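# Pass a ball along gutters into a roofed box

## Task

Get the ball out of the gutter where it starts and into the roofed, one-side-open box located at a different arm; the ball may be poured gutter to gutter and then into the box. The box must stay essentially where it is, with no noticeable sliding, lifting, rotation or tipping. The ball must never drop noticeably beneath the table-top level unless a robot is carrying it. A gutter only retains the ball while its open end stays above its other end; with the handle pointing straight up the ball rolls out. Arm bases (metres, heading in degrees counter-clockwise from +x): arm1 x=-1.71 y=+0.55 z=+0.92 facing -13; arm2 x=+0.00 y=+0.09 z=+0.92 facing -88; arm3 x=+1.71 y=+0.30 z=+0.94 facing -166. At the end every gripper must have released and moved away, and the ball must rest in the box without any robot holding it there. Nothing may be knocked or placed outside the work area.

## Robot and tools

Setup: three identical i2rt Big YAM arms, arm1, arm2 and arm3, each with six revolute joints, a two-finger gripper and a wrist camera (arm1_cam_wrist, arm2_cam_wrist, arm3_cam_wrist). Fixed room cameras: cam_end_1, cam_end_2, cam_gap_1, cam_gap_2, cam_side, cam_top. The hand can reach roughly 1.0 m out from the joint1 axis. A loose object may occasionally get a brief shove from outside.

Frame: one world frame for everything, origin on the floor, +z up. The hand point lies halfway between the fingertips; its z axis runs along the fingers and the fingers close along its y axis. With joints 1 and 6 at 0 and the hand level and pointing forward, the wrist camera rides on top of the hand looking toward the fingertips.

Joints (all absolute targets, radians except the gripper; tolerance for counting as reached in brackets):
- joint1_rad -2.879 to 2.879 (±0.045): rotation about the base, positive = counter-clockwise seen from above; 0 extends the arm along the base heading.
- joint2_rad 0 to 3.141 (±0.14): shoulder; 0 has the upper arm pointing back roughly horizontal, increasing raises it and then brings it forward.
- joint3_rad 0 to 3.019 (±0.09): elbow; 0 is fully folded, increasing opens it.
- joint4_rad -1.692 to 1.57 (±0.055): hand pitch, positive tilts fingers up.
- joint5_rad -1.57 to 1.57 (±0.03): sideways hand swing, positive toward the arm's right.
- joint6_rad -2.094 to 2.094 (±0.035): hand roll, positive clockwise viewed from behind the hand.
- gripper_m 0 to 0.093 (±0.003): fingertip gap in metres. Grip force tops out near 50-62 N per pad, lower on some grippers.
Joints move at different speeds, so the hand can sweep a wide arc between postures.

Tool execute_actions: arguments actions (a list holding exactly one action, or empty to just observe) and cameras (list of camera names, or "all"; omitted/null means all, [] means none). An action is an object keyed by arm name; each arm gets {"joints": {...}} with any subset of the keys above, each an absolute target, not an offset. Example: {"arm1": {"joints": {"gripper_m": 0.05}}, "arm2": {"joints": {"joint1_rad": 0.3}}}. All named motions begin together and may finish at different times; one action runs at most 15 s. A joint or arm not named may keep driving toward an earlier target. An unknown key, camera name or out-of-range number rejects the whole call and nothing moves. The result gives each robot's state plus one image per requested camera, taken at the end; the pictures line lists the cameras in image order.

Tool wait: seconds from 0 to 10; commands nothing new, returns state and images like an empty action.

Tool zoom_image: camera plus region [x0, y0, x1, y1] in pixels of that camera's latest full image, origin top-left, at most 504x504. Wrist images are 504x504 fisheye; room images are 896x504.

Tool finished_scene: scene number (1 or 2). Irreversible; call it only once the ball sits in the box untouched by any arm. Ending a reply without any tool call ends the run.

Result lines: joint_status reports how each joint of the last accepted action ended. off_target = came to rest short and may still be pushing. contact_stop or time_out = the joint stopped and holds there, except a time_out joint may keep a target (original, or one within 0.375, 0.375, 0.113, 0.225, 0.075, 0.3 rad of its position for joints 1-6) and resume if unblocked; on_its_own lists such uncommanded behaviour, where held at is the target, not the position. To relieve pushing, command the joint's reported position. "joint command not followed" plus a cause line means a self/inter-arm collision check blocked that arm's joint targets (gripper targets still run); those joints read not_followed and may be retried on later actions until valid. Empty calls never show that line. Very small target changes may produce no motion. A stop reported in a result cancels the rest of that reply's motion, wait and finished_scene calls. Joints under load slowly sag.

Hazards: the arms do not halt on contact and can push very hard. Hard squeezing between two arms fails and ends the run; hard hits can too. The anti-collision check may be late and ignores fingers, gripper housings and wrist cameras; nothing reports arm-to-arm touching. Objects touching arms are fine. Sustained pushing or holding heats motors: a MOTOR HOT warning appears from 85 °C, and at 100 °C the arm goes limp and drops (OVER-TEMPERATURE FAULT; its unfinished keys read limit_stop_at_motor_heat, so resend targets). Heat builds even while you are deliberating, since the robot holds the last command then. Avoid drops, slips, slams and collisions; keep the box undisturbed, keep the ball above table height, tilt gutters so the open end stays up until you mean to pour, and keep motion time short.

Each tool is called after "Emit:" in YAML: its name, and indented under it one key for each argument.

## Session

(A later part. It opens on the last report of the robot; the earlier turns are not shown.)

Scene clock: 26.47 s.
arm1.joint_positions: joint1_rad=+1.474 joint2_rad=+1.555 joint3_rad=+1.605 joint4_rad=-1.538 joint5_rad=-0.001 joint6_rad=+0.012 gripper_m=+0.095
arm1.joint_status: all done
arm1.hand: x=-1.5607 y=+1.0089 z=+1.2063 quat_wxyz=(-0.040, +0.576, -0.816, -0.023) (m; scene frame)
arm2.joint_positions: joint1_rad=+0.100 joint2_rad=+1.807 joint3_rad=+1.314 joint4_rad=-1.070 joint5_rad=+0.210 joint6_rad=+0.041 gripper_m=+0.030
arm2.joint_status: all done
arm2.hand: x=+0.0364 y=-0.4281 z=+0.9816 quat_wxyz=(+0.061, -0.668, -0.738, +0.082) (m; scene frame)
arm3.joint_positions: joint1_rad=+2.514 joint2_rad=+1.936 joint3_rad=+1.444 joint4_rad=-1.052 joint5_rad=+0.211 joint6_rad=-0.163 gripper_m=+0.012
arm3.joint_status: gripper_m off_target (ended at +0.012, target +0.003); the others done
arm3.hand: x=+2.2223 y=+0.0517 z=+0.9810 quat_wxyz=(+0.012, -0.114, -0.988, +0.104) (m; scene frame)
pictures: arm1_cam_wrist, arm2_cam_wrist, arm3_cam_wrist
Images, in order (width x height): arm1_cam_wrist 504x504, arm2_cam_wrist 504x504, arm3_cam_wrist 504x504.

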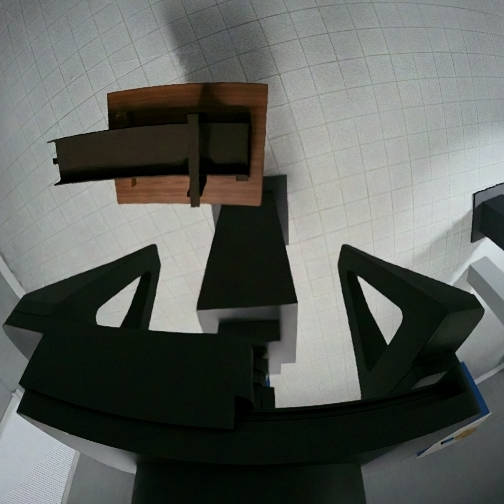

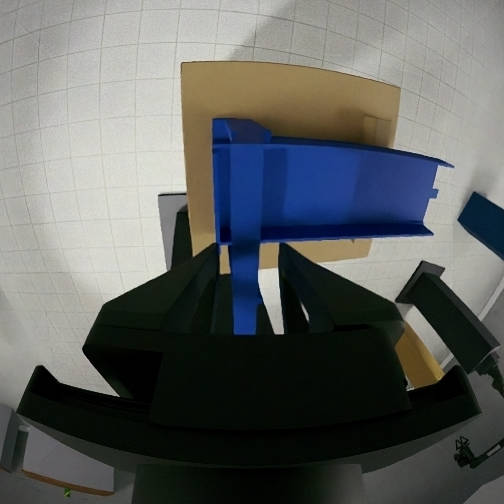

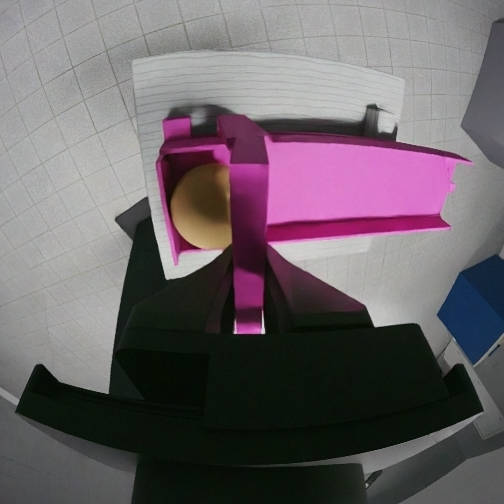

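Emit:
execute_actions:
  actions:
    - {"arm1":{"joints":{"joint1_rad":1.55,"joint2_rad":1.687,"joint3_rad":1.405,"joint4_rad":-1.26,"joint5_rad":-0.214,"joint6_rad":0.11}},"arm2":{"joints":{"joint2_rad":1.86}},"arm3":{"joints":{"joint2_rad":1.75,"joint3_rad":1.5,"joint4_rad":-1.05,"joint5_rad":0.45}}}
  cameras: ["arm1_cam_wrist","arm2_cam_wrist","arm3_cam_wrist","cam_end_2"]

Scene clock: 29.10 s.
arm1.joint_positions: joint1_rad=+1.553 joint2_rad=+1.685 joint3_rad=+1.402 joint4_rad=-1.273 joint5_rad=-0.212 joint6_rad=+0.095 gripper_m=+0.095
arm1.joint_status: all done
arm1.hand: x=-1.6264 y=+1.0467 z=+1.0718 quat_wxyz=(+0.056, +0.573, -0.813, -0.084) (m; scene frame)
arm2.joint_positions: joint1_rad=+0.100 joint2_rad=+1.839 joint3_rad=+1.314 joint4_rad=-1.070 joint5_rad=+0.210 joint6_rad=+0.041 gripper_m=+0.030
arm2.joint_status: all done
arm2.hand: x=+0.0362 y=-0.4257 z=+0.9661 quat_wxyz=(+0.073, -0.666, -0.739, +0.072) (m; scene frame)
arm3.joint_positions: joint1_rad=+2.514 joint2_rad=+1.748 joint3_rad=+1.451 joint4_rad=-1.052 joint5_rad=+0.442 joint6_rad=-0.163 gripper_m=+0.011
arm3.joint_status: all done
arm3.hand: x=+2.2142 y=+0.0143 z=+1.0990 quat_wxyz=(-0.048, -0.134, -0.961, +0.237) (m; scene frame)
pictures: arm1_cam_wrist, arm2_cam_wrist, arm3_cam_wrist, cam_end_2
Images, in order (width x height): arm1_cam_wrist 504x504, arm2_cam_wrist 504x504, arm3_cam_wrist 504x504, cam_end_2 896x504.

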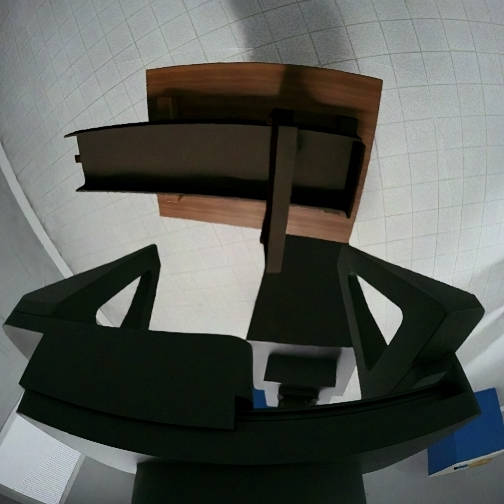

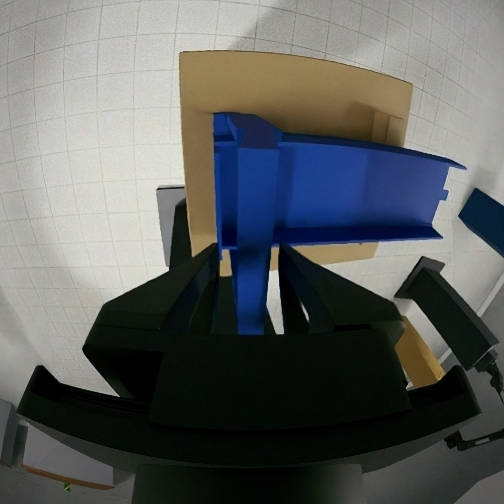

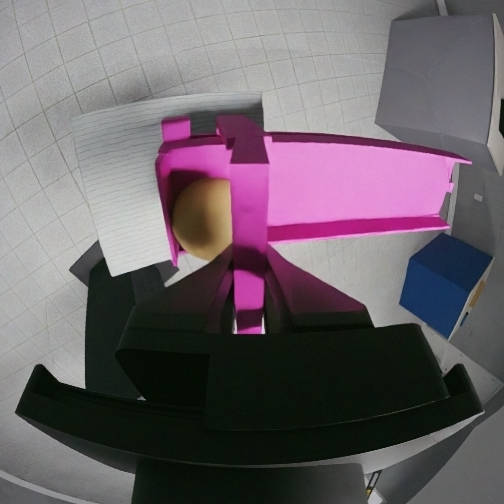

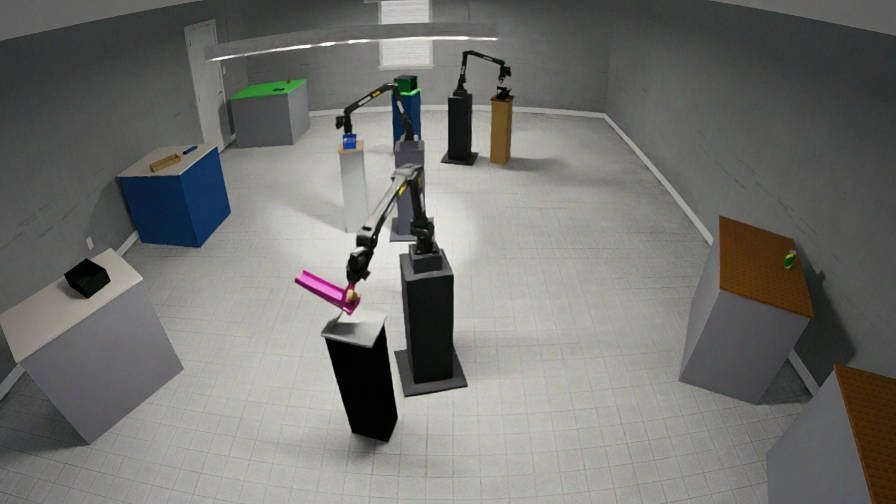

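Emit:
zoom_image:
  camera: "arm1_cam_wrist"
  region: [200, 90, 400, 290]

Region (200, 90, 400, 290) of arm1_cam_wrist's 504x504 image, scaled by 2.520, with more detail than that image has.

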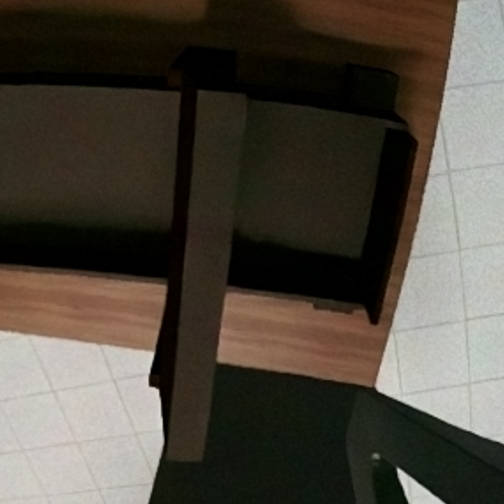

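Emit:
execute_actions:
  actions:
    - {"arm1":{"joints":{"joint2_rad":1.775,"joint3_rad":1.262,"joint4_rad":-1.027,"joint6_rad":0.155}},"arm2":{"joints":{"gripper_m":0.003}},"arm3":{"joints":{"joint1_rad":1.6,"joint2_rad":1.45,"joint4_rad":-0.93,"joint6_rad":-1.57}}}
  cameras: ["arm1_cam_wrist","arm2_cam_wrist","arm3_cam_wrist","cam_side"]

Scene clock: 31.57 s.
arm1.joint_positions: joint1_rad=+1.553 joint2_rad=+1.777 joint3_rad=+1.265 joint4_rad=-1.040 joint5_rad=-0.212 joint6_rad=+0.140 gripper_m=+0.095
arm1.joint_status: all done
arm1.hand: x=-1.6252 y=+1.0476 z=+0.9795 quat_wxyz=(+0.057, +0.555, -0.826, -0.084) (m; scene frame)
arm2.joint_positions: joint1_rad=+0.102 joint2_rad=+1.839 joint3_rad=+1.314 joint4_rad=-1.069 joint5_rad=+0.220 joint6_rad=+0.044 gripper_m=+0.011
arm2.joint_status: gripper_m off_target (ended at +0.011, target +0.003)
arm2.hand: x=+0.0355 y=-0.4260 z=+0.9664 quat_wxyz=(+0.076, -0.666, -0.738, +0.076) (m; scene frame)
arm3.joint_positions: joint1_rad=+1.594 joint2_rad=+1.458 joint3_rad=+1.458 joint4_rad=-0.938 joint5_rad=+0.448 joint6_rad=-1.565 gripper_m=+0.011
arm3.joint_status: all done
arm3.hand: x=+1.7861 y=-0.2653 z=+1.2690 quat_wxyz=(+0.165, +0.049, -0.929, +0.328) (m; scene frame)
pictures: arm1_cam_wrist, arm2_cam_wrist, arm3_cam_wrist, cam_side
Images, in order (width x height): arm1_cam_wrist 504x504, arm2_cam_wrist 504x504, arm3_cam_wrist 504x504, cam_side 896x504.

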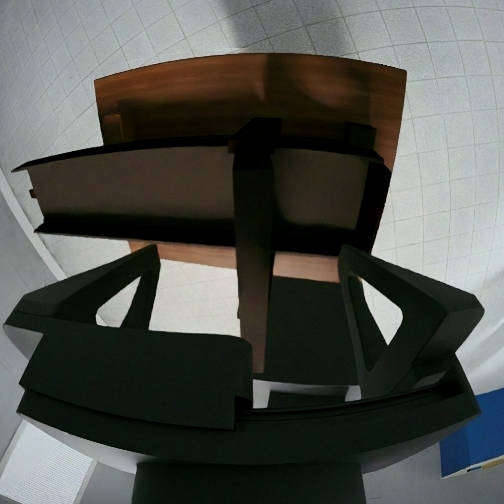

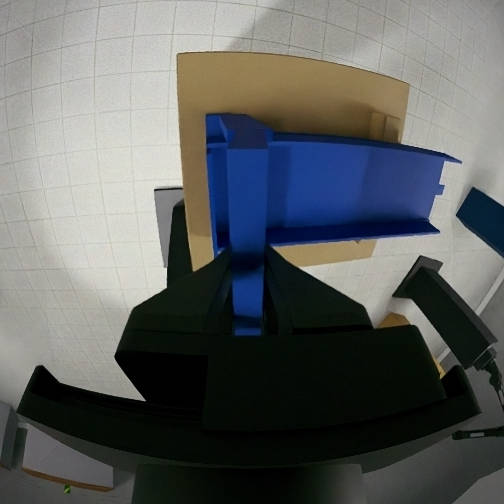

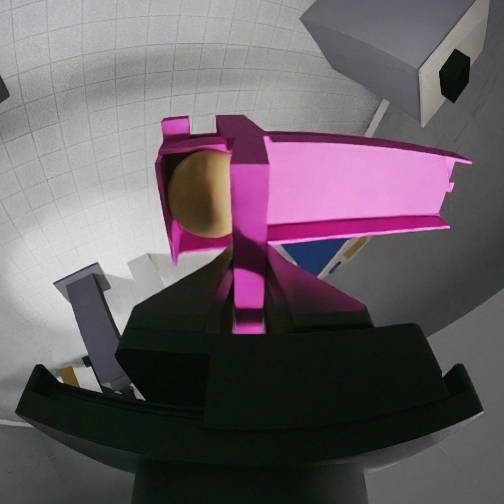

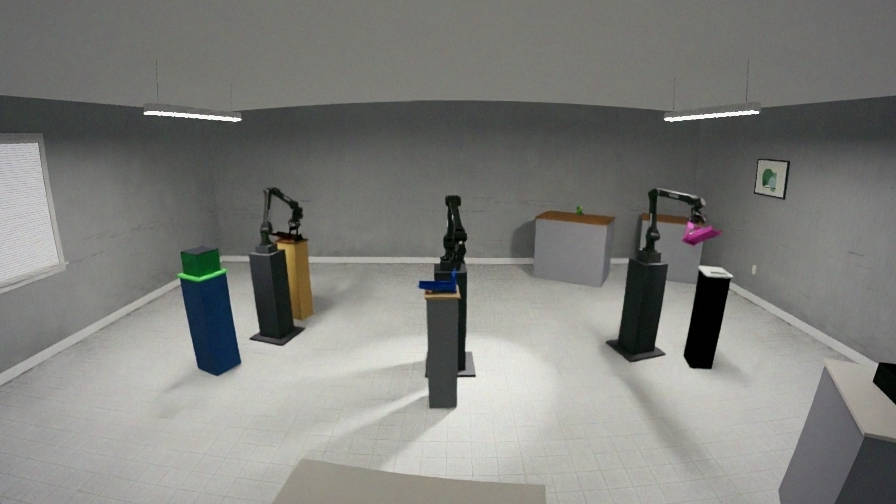

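Emit:
zoom_image:
  camera: "arm2_cam_wrist"
  region: [250, 100, 480, 270]

Region (250, 100, 480, 270) of arm2_cam_wrist's 504x504 image, scaled by 2.191, with more detail than that image has; it fills the top 373 rows of this view, and the rest is white.

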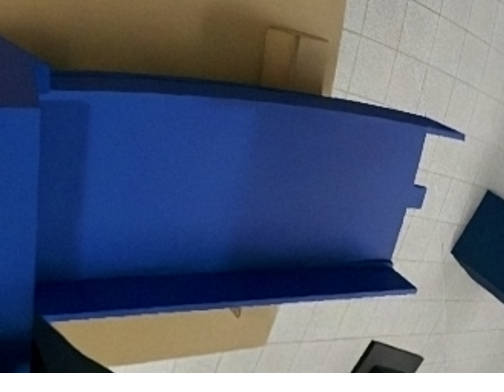

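Emit:
execute_actions:
  actions:
    - {"arm1":{"joints":{"gripper_m":0.003}},"arm2":{"joints":{"joint1_rad":1.0,"joint3_rad":1.79,"joint4_rad":-1.1}},"arm3":{"joints":{"joint1_rad":-0.118,"joint5_rad":0.0,"joint6_rad":-1.575}}}
  cameras: ["arm1_cam_wrist","arm3_cam_wrist","cam_side","cam_top"]

Scene clock: 34.87 s.
arm1.joint_positions: joint1_rad=+1.553 joint2_rad=+1.777 joint3_rad=+1.265 joint4_rad=-1.040 joint5_rad=-0.215 joint6_rad=+0.141 gripper_m=+0.012
arm1.joint_status: gripper_m off_target (ended at +0.012, target +0.003)
arm1.hand: x=-1.6257 y=+1.0478 z=+0.9796 quat_wxyz=(+0.058, +0.554, -0.826, -0.085) (m; scene frame)
arm2.joint_positions: joint1_rad=+0.996 joint2_rad=+1.872 joint3_rad=+1.758 joint4_rad=-1.097 joint5_rad=+0.209 joint6_rad=+0.045 gripper_m=+0.012
arm2.joint_status: all done
arm2.hand: x=+0.5520 y=-0.2814 z=+1.1265 quat_wxyz=(-0.151, -0.297, -0.932, +0.143) (m; scene frame)
arm3.joint_positions: joint1_rad=-0.124 joint2_rad=+1.470 joint3_rad=+1.458 joint4_rad=-0.938 joint5_rad=+0.003 joint6_rad=-1.573 gripper_m=+0.011
arm3.joint_status: all done
arm3.hand: x=+1.1401 y=+0.2343 z=+1.2454 quat_wxyz=(+0.203, -0.634, -0.712, +0.224) (m; scene frame)
pictures: arm1_cam_wrist, arm3_cam_wrist, cam_side, cam_top
Images, in order (width x height): arm1_cam_wrist 504x504, arm3_cam_wrist 504x504, cam_side 896x504, cam_top 896x504.

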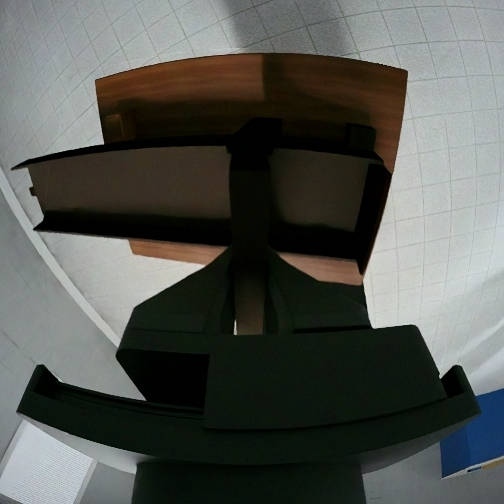

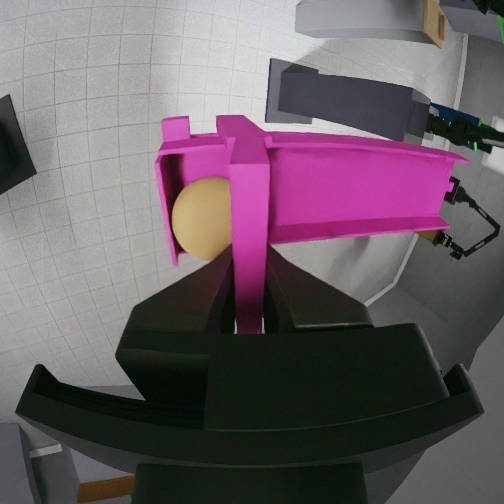

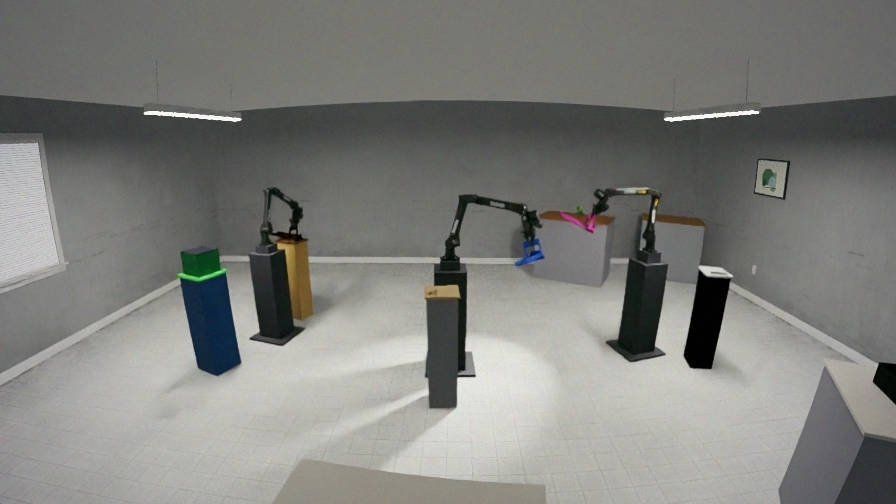

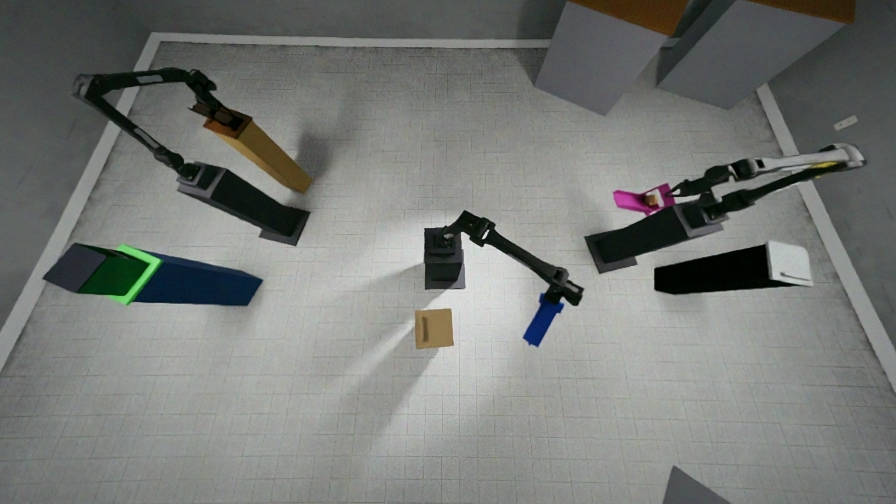

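Emit:
execute_actions:
  actions:
    - {"arm1":{"joints":{"joint1_rad":0.8,"joint3_rad":1.78,"joint4_rad":-1.1}},"arm2":{"joints":{"joint1_rad":1.66,"joint2_rad":1.995,"joint4_rad":-0.86,"joint5_rad":0.0,"joint6_rad":-1.578}},"arm3":{"joints":{"joint3_rad":1.80,"joint4_rad":-1.235}}}
  cameras: ["arm1_cam_wrist","arm3_cam_wrist","cam_side","cam_gap_2"]

Scene clock: 37.37 s.
arm1.joint_positions: joint1_rad=+0.798 joint2_rad=+1.771 joint3_rad=+1.733 joint4_rad=-1.096 joint5_rad=-0.209 joint6_rad=+0.143 gripper_m=+0.012
arm1.joint_status: all done
arm1.hand: x=-1.1896 y=+0.9265 z=+1.1803 quat_wxyz=(-0.174, +0.226, -0.943, -0.171) (m; scene frame)
arm2.joint_positions: joint1_rad=+1.651 joint2_rad=+2.020 joint3_rad=+1.758 joint4_rad=-0.871 joint5_rad=+0.000 joint6_rad=-1.569 gripper_m=+0.012
arm2.joint_status: all done
arm2.hand: x=+0.7146 y=+0.1740 z=+1.0453 quat_wxyz=(-0.164, +0.730, -0.647, +0.147) (m; scene frame)
arm3.joint_positions: joint1_rad=-0.124 joint2_rad=+1.452 joint3_rad=+1.739 joint4_rad=-1.237 joint5_rad=+0.003 joint6_rad=-1.573 gripper_m=+0.011
arm3.joint_status: all done
arm3.hand: x=+1.1616 y=+0.2366 z=+1.3588 quat_wxyz=(+0.203, -0.634, -0.712, +0.224) (m; scene frame)
pictures: arm1_cam_wrist, arm3_cam_wrist, cam_gap_2, cam_side
Images, in order (width x height): arm1_cam_wrist 504x504, arm3_cam_wrist 504x504, cam_gap_2 896x504, cam_side 896x504.

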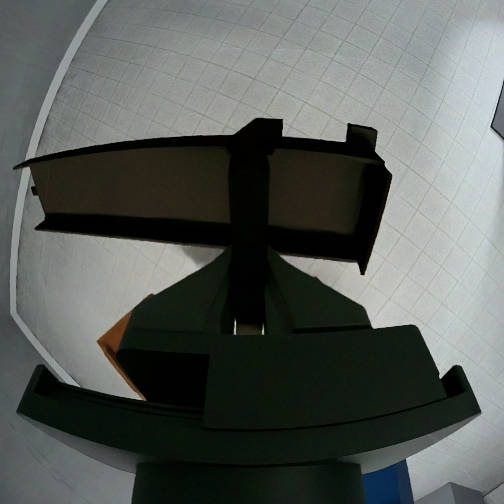

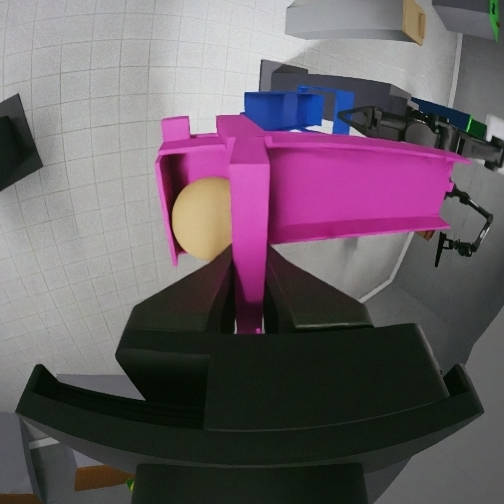

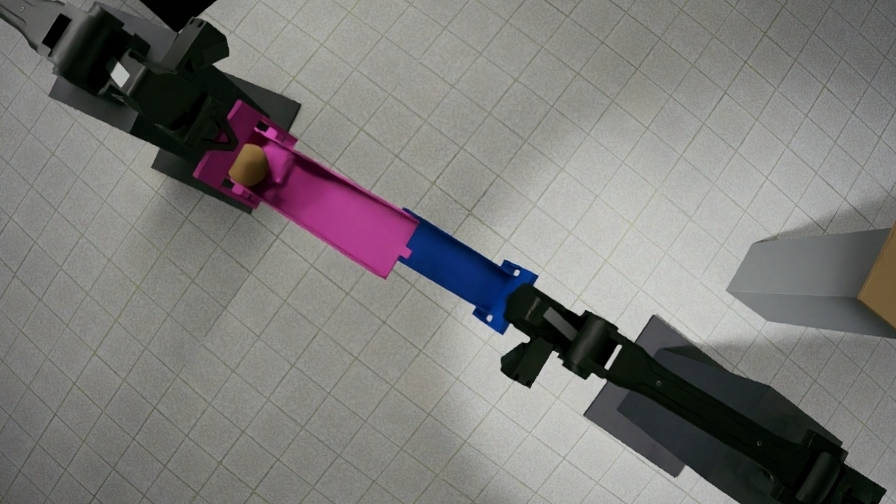

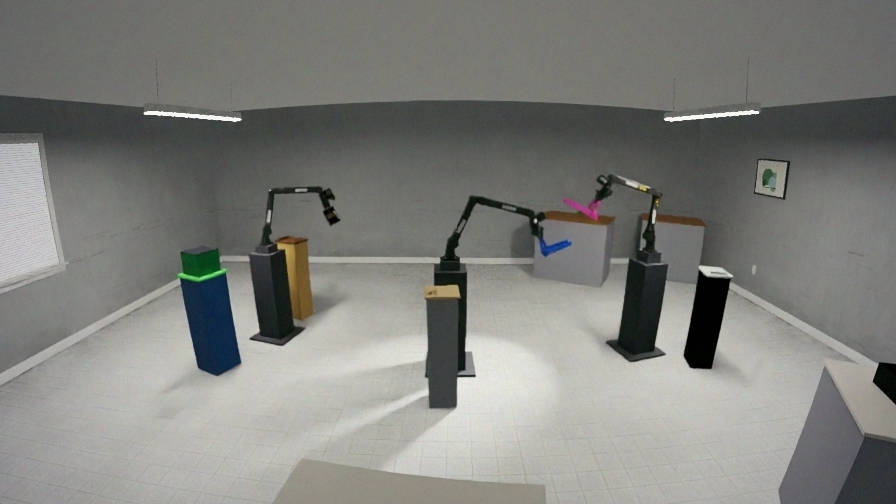

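Emit:
execute_actions:
  actions:
    - {"arm1":{"joints":{"joint1_rad":-0.02,"joint3_rad":1.92,"joint4_rad":-0.9,"joint5_rad":0.0,"joint6_rad":0.9}},"arm2":{"joints":{"joint1_rad":1.677}},"arm3":{"joints":{"joint2_rad":1.74,"joint3_rad":1.83}}}
  cameras: ["arm2_cam_wrist","arm3_cam_wrist","cam_side","cam_gap_2"]

Scene clock: 39.77 s.
arm1.joint_positions: joint1_rad=-0.021 joint2_rad=+1.788 joint3_rad=+1.860 joint4_rad=-0.914 joint5_rad=+0.002 joint6_rad=+0.881 gripper_m=+0.012
arm1.joint_status: all done
arm1.hand: x=-1.0276 y=+0.3691 z=+1.2547 quat_wxyz=(-0.343, -0.503, -0.785, -0.115) (m; scene frame)
arm2.joint_positions: joint1_rad=+1.670 joint2_rad=+2.020 joint3_rad=+1.758 joint4_rad=-0.871 joint5_rad=+0.000 joint6_rad=-1.569 gripper_m=+0.012
arm2.joint_status: all done
arm2.hand: x=+0.7128 y=+0.1874 z=+1.0453 quat_wxyz=(-0.165, +0.736, -0.640, +0.146) (m; scene frame)
arm3.joint_positions: joint1_rad=-0.124 joint2_rad=+1.757 joint3_rad=+1.782 joint4_rad=-1.238 joint5_rad=+0.003 joint6_rad=-1.573 gripper_m=+0.011
arm3.joint_status: all done
arm3.hand: x=+1.0905 y=+0.2286 z=+1.2046 quat_wxyz=(+0.118, -0.655, -0.736, +0.128) (m; scene frame)
pictures: arm2_cam_wrist, arm3_cam_wrist, cam_gap_2, cam_side
Images, in order (width x height): arm2_cam_wrist 504x504, arm3_cam_wrist 504x504, cam_gap_2 896x504, cam_side 896x504.

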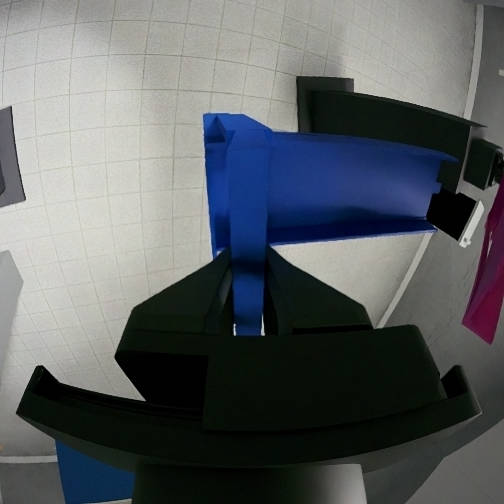

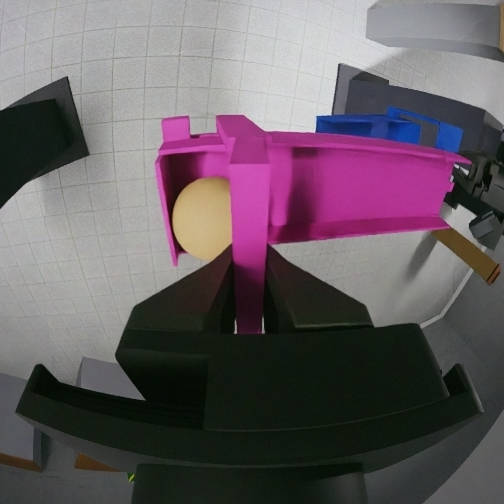

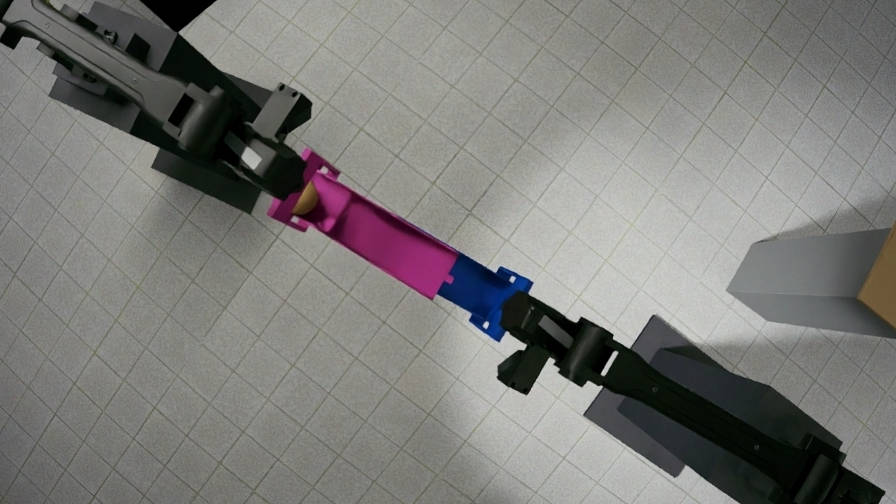

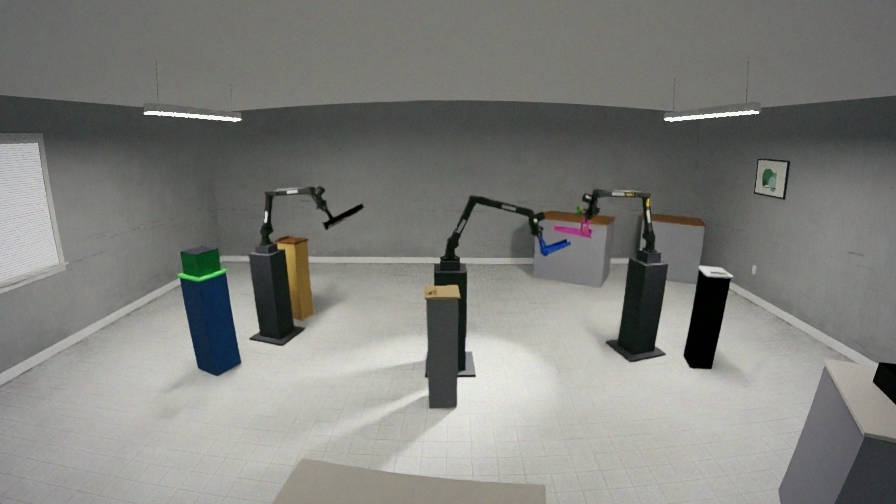

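Emit:
zoom_image:
  camera: "cam_side"
  region: [520, 185, 620, 270]

Emit:
zoom_image:
  camera: "cam_gap_2"
  region: [260, 140, 560, 360]

Region (520, 185, 620, 270) of cam_side's 896x504 image, scaled by 5.040, with more detail than that image has; it fills the top 428 rows of this view, and the rest is white.

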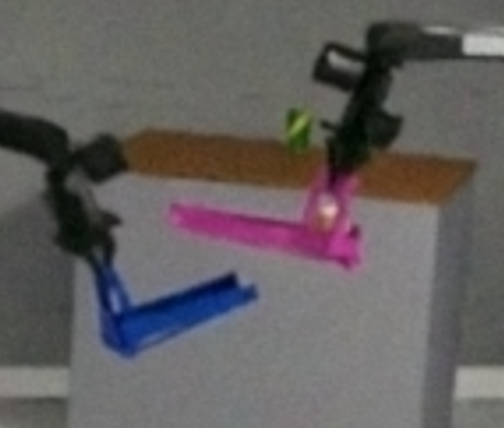

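Region (260, 140, 560, 360) of cam_gap_2's 896x504 image, scaled by 1.680, with more detail than that image has; it fills the top 370 rows of this view, and the rest is white.

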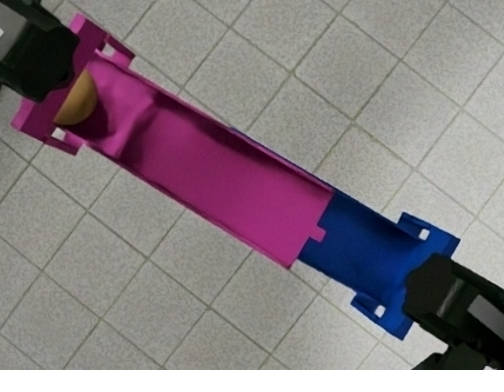

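Emit:
execute_actions:
  actions:
    - {"arm1":{"joints":{"joint2_rad":2.07,"joint6_rad":1.59}},"arm3":{"joints":{"joint4_rad":-1.515}}}
  cameras: ["arm2_cam_wrist","arm3_cam_wrist","cam_side","cam_gap_2"]

Scene clock: 42.13 s.
arm1.joint_positions: joint1_rad=-0.021 joint2_rad=+2.075 joint3_rad=+1.877 joint4_rad=-0.914 joint5_rad=+0.002 joint6_rad=+1.575 gripper_m=+0.012
arm1.joint_status: all done
arm1.hand: x=-0.9931 y=+0.3619 z=+1.0587 quat_wxyz=(-0.182, -0.771, -0.592, -0.146) (m; scene frame)
arm2.joint_positions: joint1_rad=+1.670 joint2_rad=+2.020 joint3_rad=+1.758 joint4_rad=-0.871 joint5_rad=+0.000 joint6_rad=-1.571 gripper_m=+0.011
arm2.joint_status: not commanded
arm2.hand: x=+0.7129 y=+0.1872 z=+1.0453 quat_wxyz=(-0.165, +0.737, -0.639, +0.146) (m; scene frame)
arm3.joint_positions: joint1_rad=-0.124 joint2_rad=+1.757 joint3_rad=+1.782 joint4_rad=-1.511 joint5_rad=+0.003 joint6_rad=-1.573 gripper_m=+0.011
arm3.joint_status: all done
arm3.hand: x=+1.1553 y=+0.2361 z=+1.1905 quat_wxyz=(+0.027, -0.664, -0.747, +0.027) (m; scene frame)
pictures: arm2_cam_wrist, arm3_cam_wrist, cam_gap_2, cam_side
Images, in order (width x height): arm2_cam_wrist 504x504, arm3_cam_wrist 504x504, cam_gap_2 896x504, cam_side 896x504.

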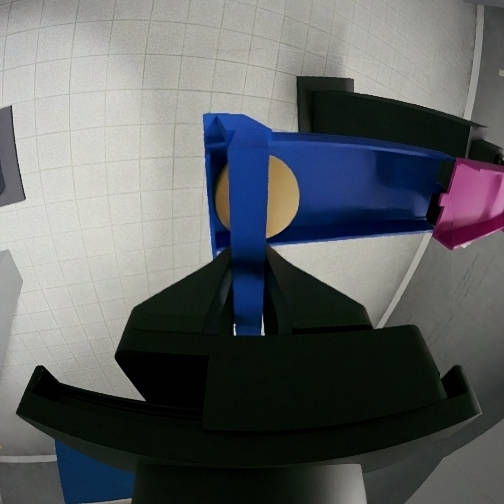

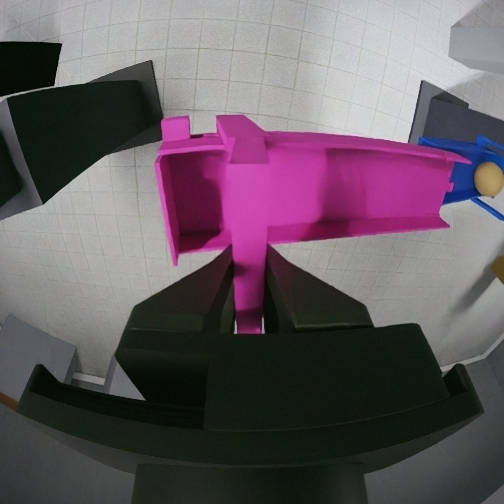

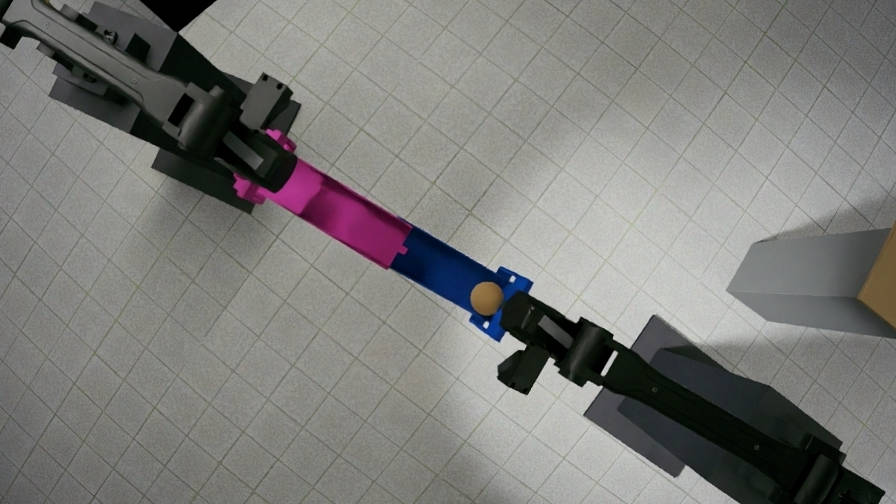

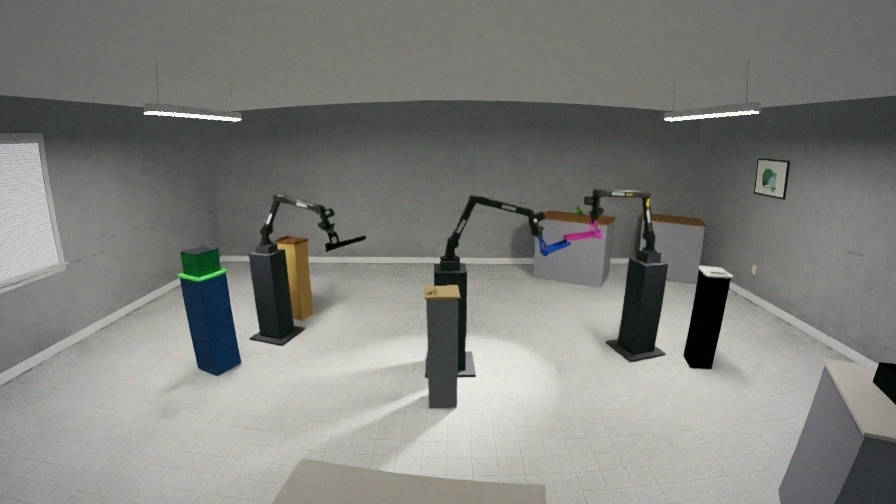

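Emit:
execute_actions:
  actions:
    - {"arm1":{"joints":{"joint2_rad":2.115}},"arm3":{"joints":{"joint1_rad":0.7,"joint2_rad":1.5,"joint6_rad":-1.0}}}
  cameras: ["arm1_cam_wrist","cam_top"]

Scene clock: 44.37 s.
arm1.joint_positions: joint1_rad=-0.021 joint2_rad=+2.115 joint3_rad=+1.877 joint4_rad=-0.914 joint5_rad=+0.002 joint6_rad=+1.575 gripper_m=+0.012
arm1.joint_status: all done
arm1.hand: x=-0.9932 y=+0.3622 z=+1.0297 quat_wxyz=(-0.166, -0.775, -0.595, -0.134) (m; scene frame)
arm2.joint_positions: joint1_rad=+1.670 joint2_rad=+2.020 joint3_rad=+1.758 joint4_rad=-0.871 joint5_rad=+0.000 joint6_rad=-1.571 gripper_m=+0.011
arm2.joint_status: not commanded
arm2.hand: x=+0.7129 y=+0.1872 z=+1.0453 quat_wxyz=(-0.165, +0.737, -0.639, +0.146) (m; scene frame)
arm3.joint_positions: joint1_rad=+0.705 joint2_rad=+1.504 joint3_rad=+1.786 joint4_rad=-1.512 joint5_rad=-0.004 joint6_rad=-1.007 gripper_m=+0.011
arm3.joint_status: all done
arm3.hand: x=+1.4110 y=-0.1170 z=+1.3242 quat_wxyz=(+0.001, -0.553, -0.816, +0.166) (m; scene frame)
pictures: arm1_cam_wrist, cam_top
Images, in order (width x height): arm1_cam_wrist 504x504, cam_top 896x504.

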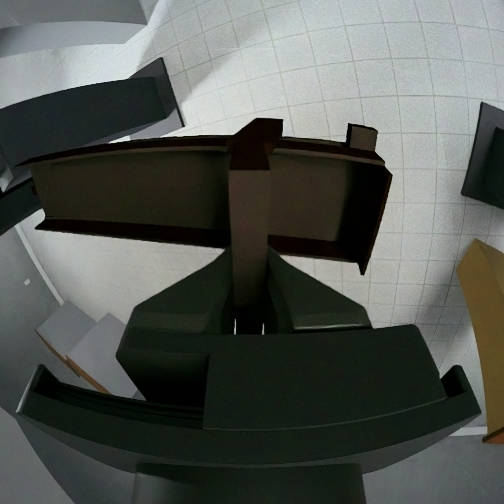

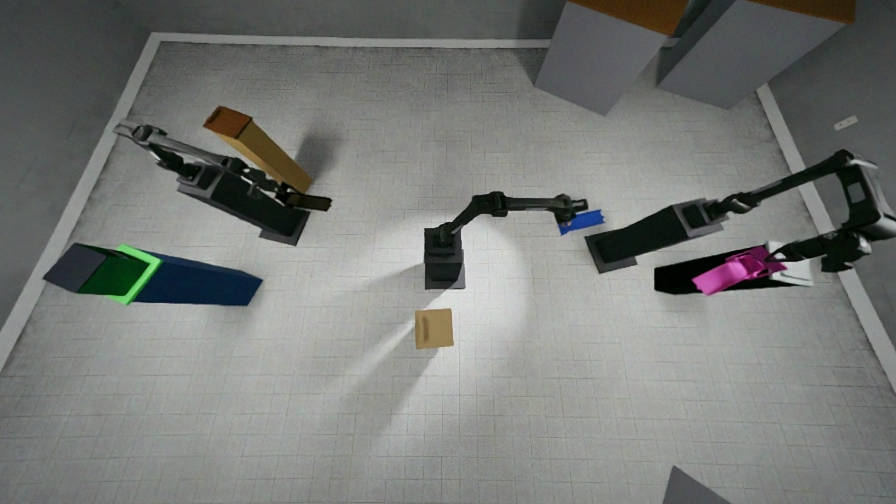

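Emit:
execute_actions:
  actions:
    - {"arm2":{"joints":{"joint1_rad":-1.88,"joint2_rad":1.6,"joint3_rad":1.81,"joint4_rad":-1.0}},"arm3":{"joints":{"joint1_rad":2.51,"joint2_rad":1.83,"joint3_rad":1.6,"joint4_rad":-1.285,"joint5_rad":0.215,"joint6_rad":-0.156}}}
  cameras: ["arm2_cam_wrist","arm3_cam_wrist","cam_gap_1","cam_side"]

Scene clock: 47.57 s.
arm1.joint_positions: joint1_rad=-0.021 joint2_rad=+2.115 joint3_rad=+1.877 joint4_rad=-0.914 joint5_rad=+0.002 joint6_rad=+1.575 gripper_m=+0.012
arm1.joint_status: not commanded
arm1.hand: x=-0.9932 y=+0.3622 z=+1.0297 quat_wxyz=(-0.166, -0.775, -0.595, -0.134) (m; scene frame)
arm2.joint_positions: joint1_rad=-1.890 joint2_rad=+1.620 joint3_rad=+1.786 joint4_rad=-1.001 joint5_rad=+0.003 joint6_rad=-1.572 gripper_m=+0.011
arm2.joint_status: all done
arm2.hand: x=-0.6273 y=+0.2669 z=+1.3018 quat_wxyz=(+0.285, -0.746, -0.563, +0.214) (m; scene frame)
arm3.joint_positions: joint1_rad=+2.514 joint2_rad=+1.847 joint3_rad=+1.579 joint4_rad=-1.277 joint5_rad=+0.209 joint6_rad=-0.163 gripper_m=+0.012
arm3.joint_status: all done
arm3.hand: x=+2.2228 y=+0.0517 z=+1.0764 quat_wxyz=(+0.013, -0.114, -0.988, +0.102) (m; scene frame)
pictures: arm2_cam_wrist, arm3_cam_wrist, cam_gap_1, cam_side
Images, in order (width x height): arm2_cam_wrist 504x504, arm3_cam_wrist 504x504, cam_gap_1 896x504, cam_side 896x504.

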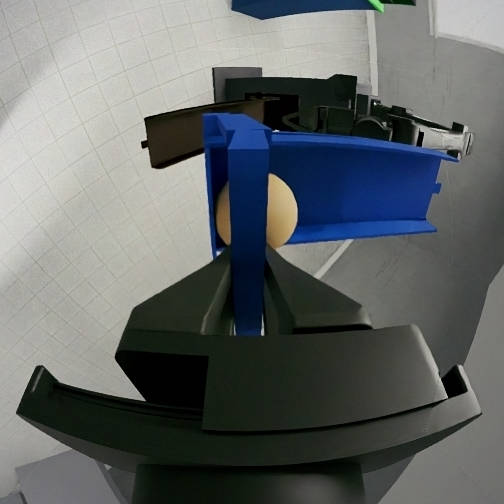

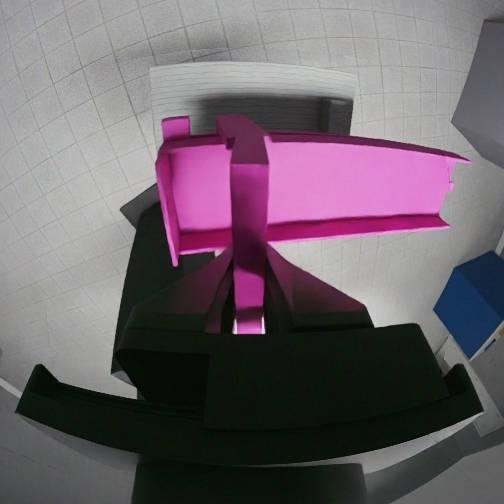

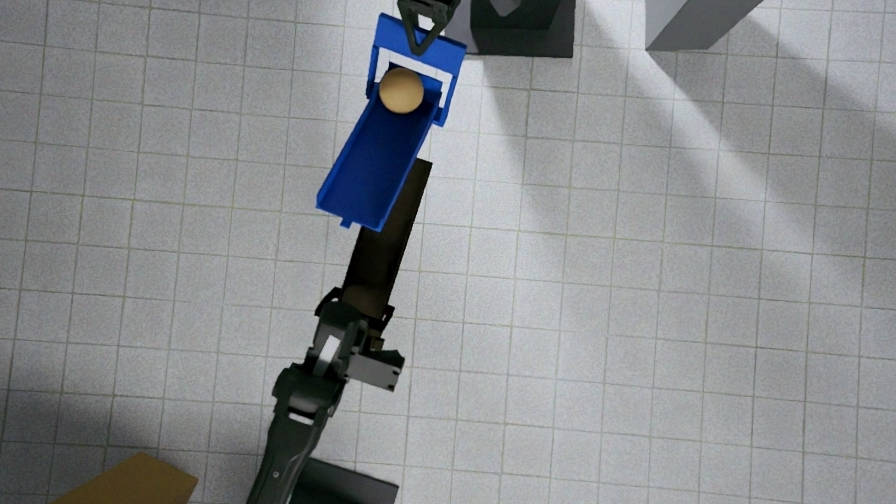

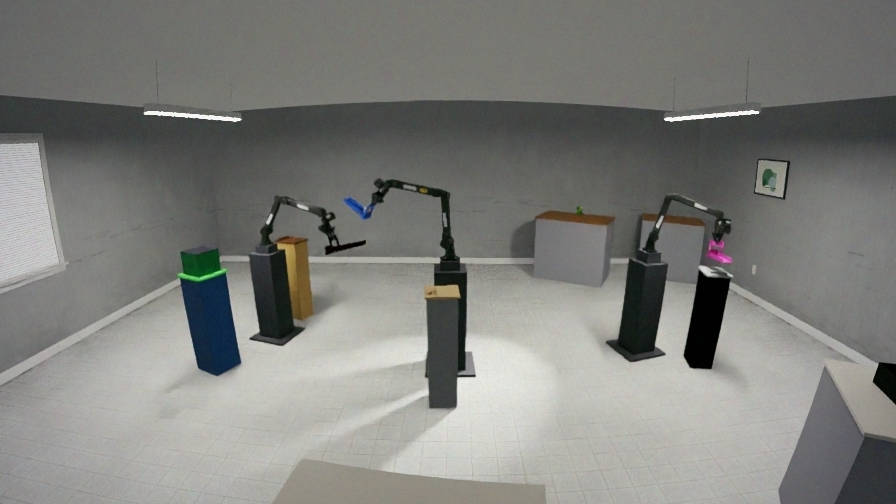

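Emit:
execute_actions:
  actions:
    - {"arm2":{"joints":{"joint1_rad":-1.872,"joint2_rad":1.745,"joint4_rad":-1.233}},"arm3":{"joints":{"joint2_rad":1.915,"joint3_rad":1.465,"joint4_rad":-1.045}}}
  cameras: ["arm1_cam_wrist","arm2_cam_wrist","arm3_cam_wrist","cam_gap_1","cam_side"]

Scene clock: 48.80 s.
arm1.joint_positions: joint1_rad=-0.021 joint2_rad=+2.115 joint3_rad=+1.877 joint4_rad=-0.914 joint5_rad=+0.002 joint6_rad=+1.575 gripper_m=+0.012
arm1.joint_status: not commanded
arm1.hand: x=-0.9932 y=+0.3622 z=+1.0297 quat_wxyz=(-0.166, -0.775, -0.595, -0.134) (m; scene frame)
arm2.joint_positions: joint1_rad=-1.883 joint2_rad=+1.770 joint3_rad=+1.786 joint4_rad=-1.233 joint5_rad=+0.003 joint6_rad=-1.572 gripper_m=+0.011
arm2.joint_status: all done
arm2.hand: x=-0.6090 y=+0.2568 z=+1.1792 quat_wxyz=(+0.138, -0.784, -0.596, +0.103) (m; scene frame)
arm3.joint_positions: joint1_rad=+2.514 joint2_rad=+1.936 joint3_rad=+1.457 joint4_rad=-1.054 joint5_rad=+0.209 joint6_rad=-0.162 gripper_m=+0.012
arm3.joint_status: all done
arm3.hand: x=+2.2268 y=+0.0504 z=+0.9853 quat_wxyz=(+0.007, -0.115, -0.988, +0.104) (m; scene frame)
pictures: arm1_cam_wrist, arm2_cam_wrist, arm3_cam_wrist, cam_gap_1, cam_side
Images, in order (width x height): arm1_cam_wrist 504x504, arm2_cam_wrist 504x504, arm3_cam_wrist 504x504, cam_gap_1 896x504, cam_side 896x504.

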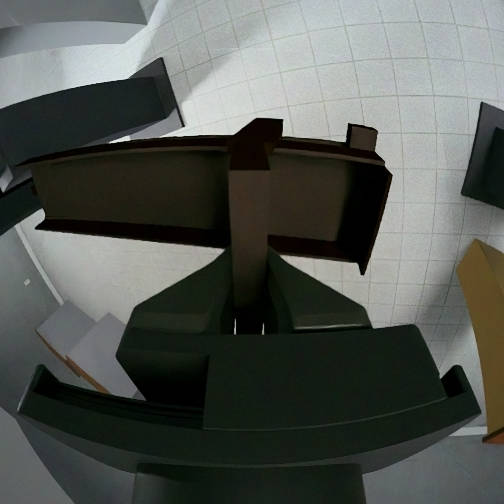

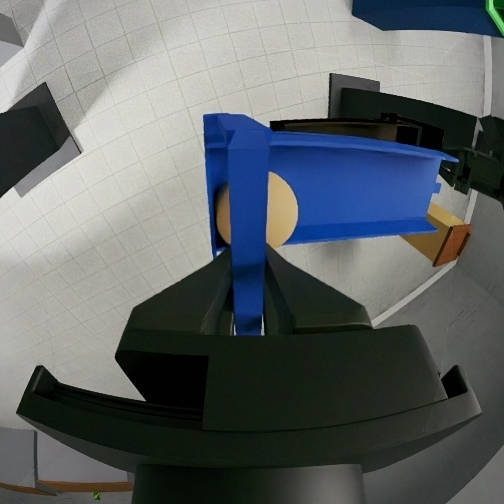

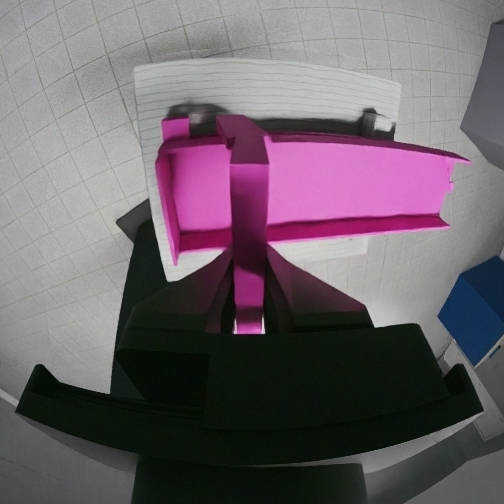

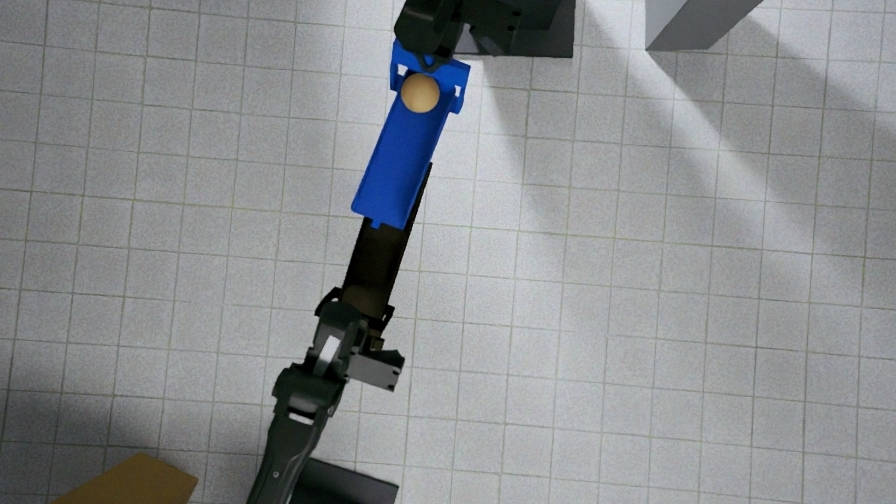

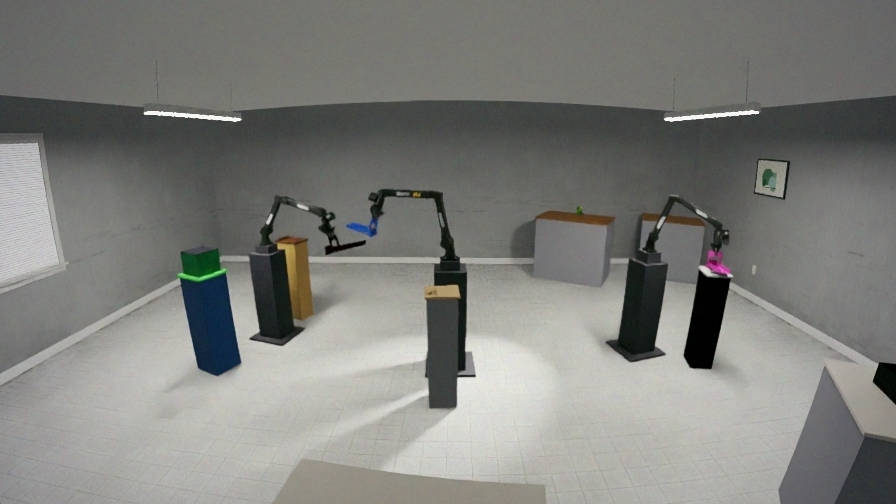

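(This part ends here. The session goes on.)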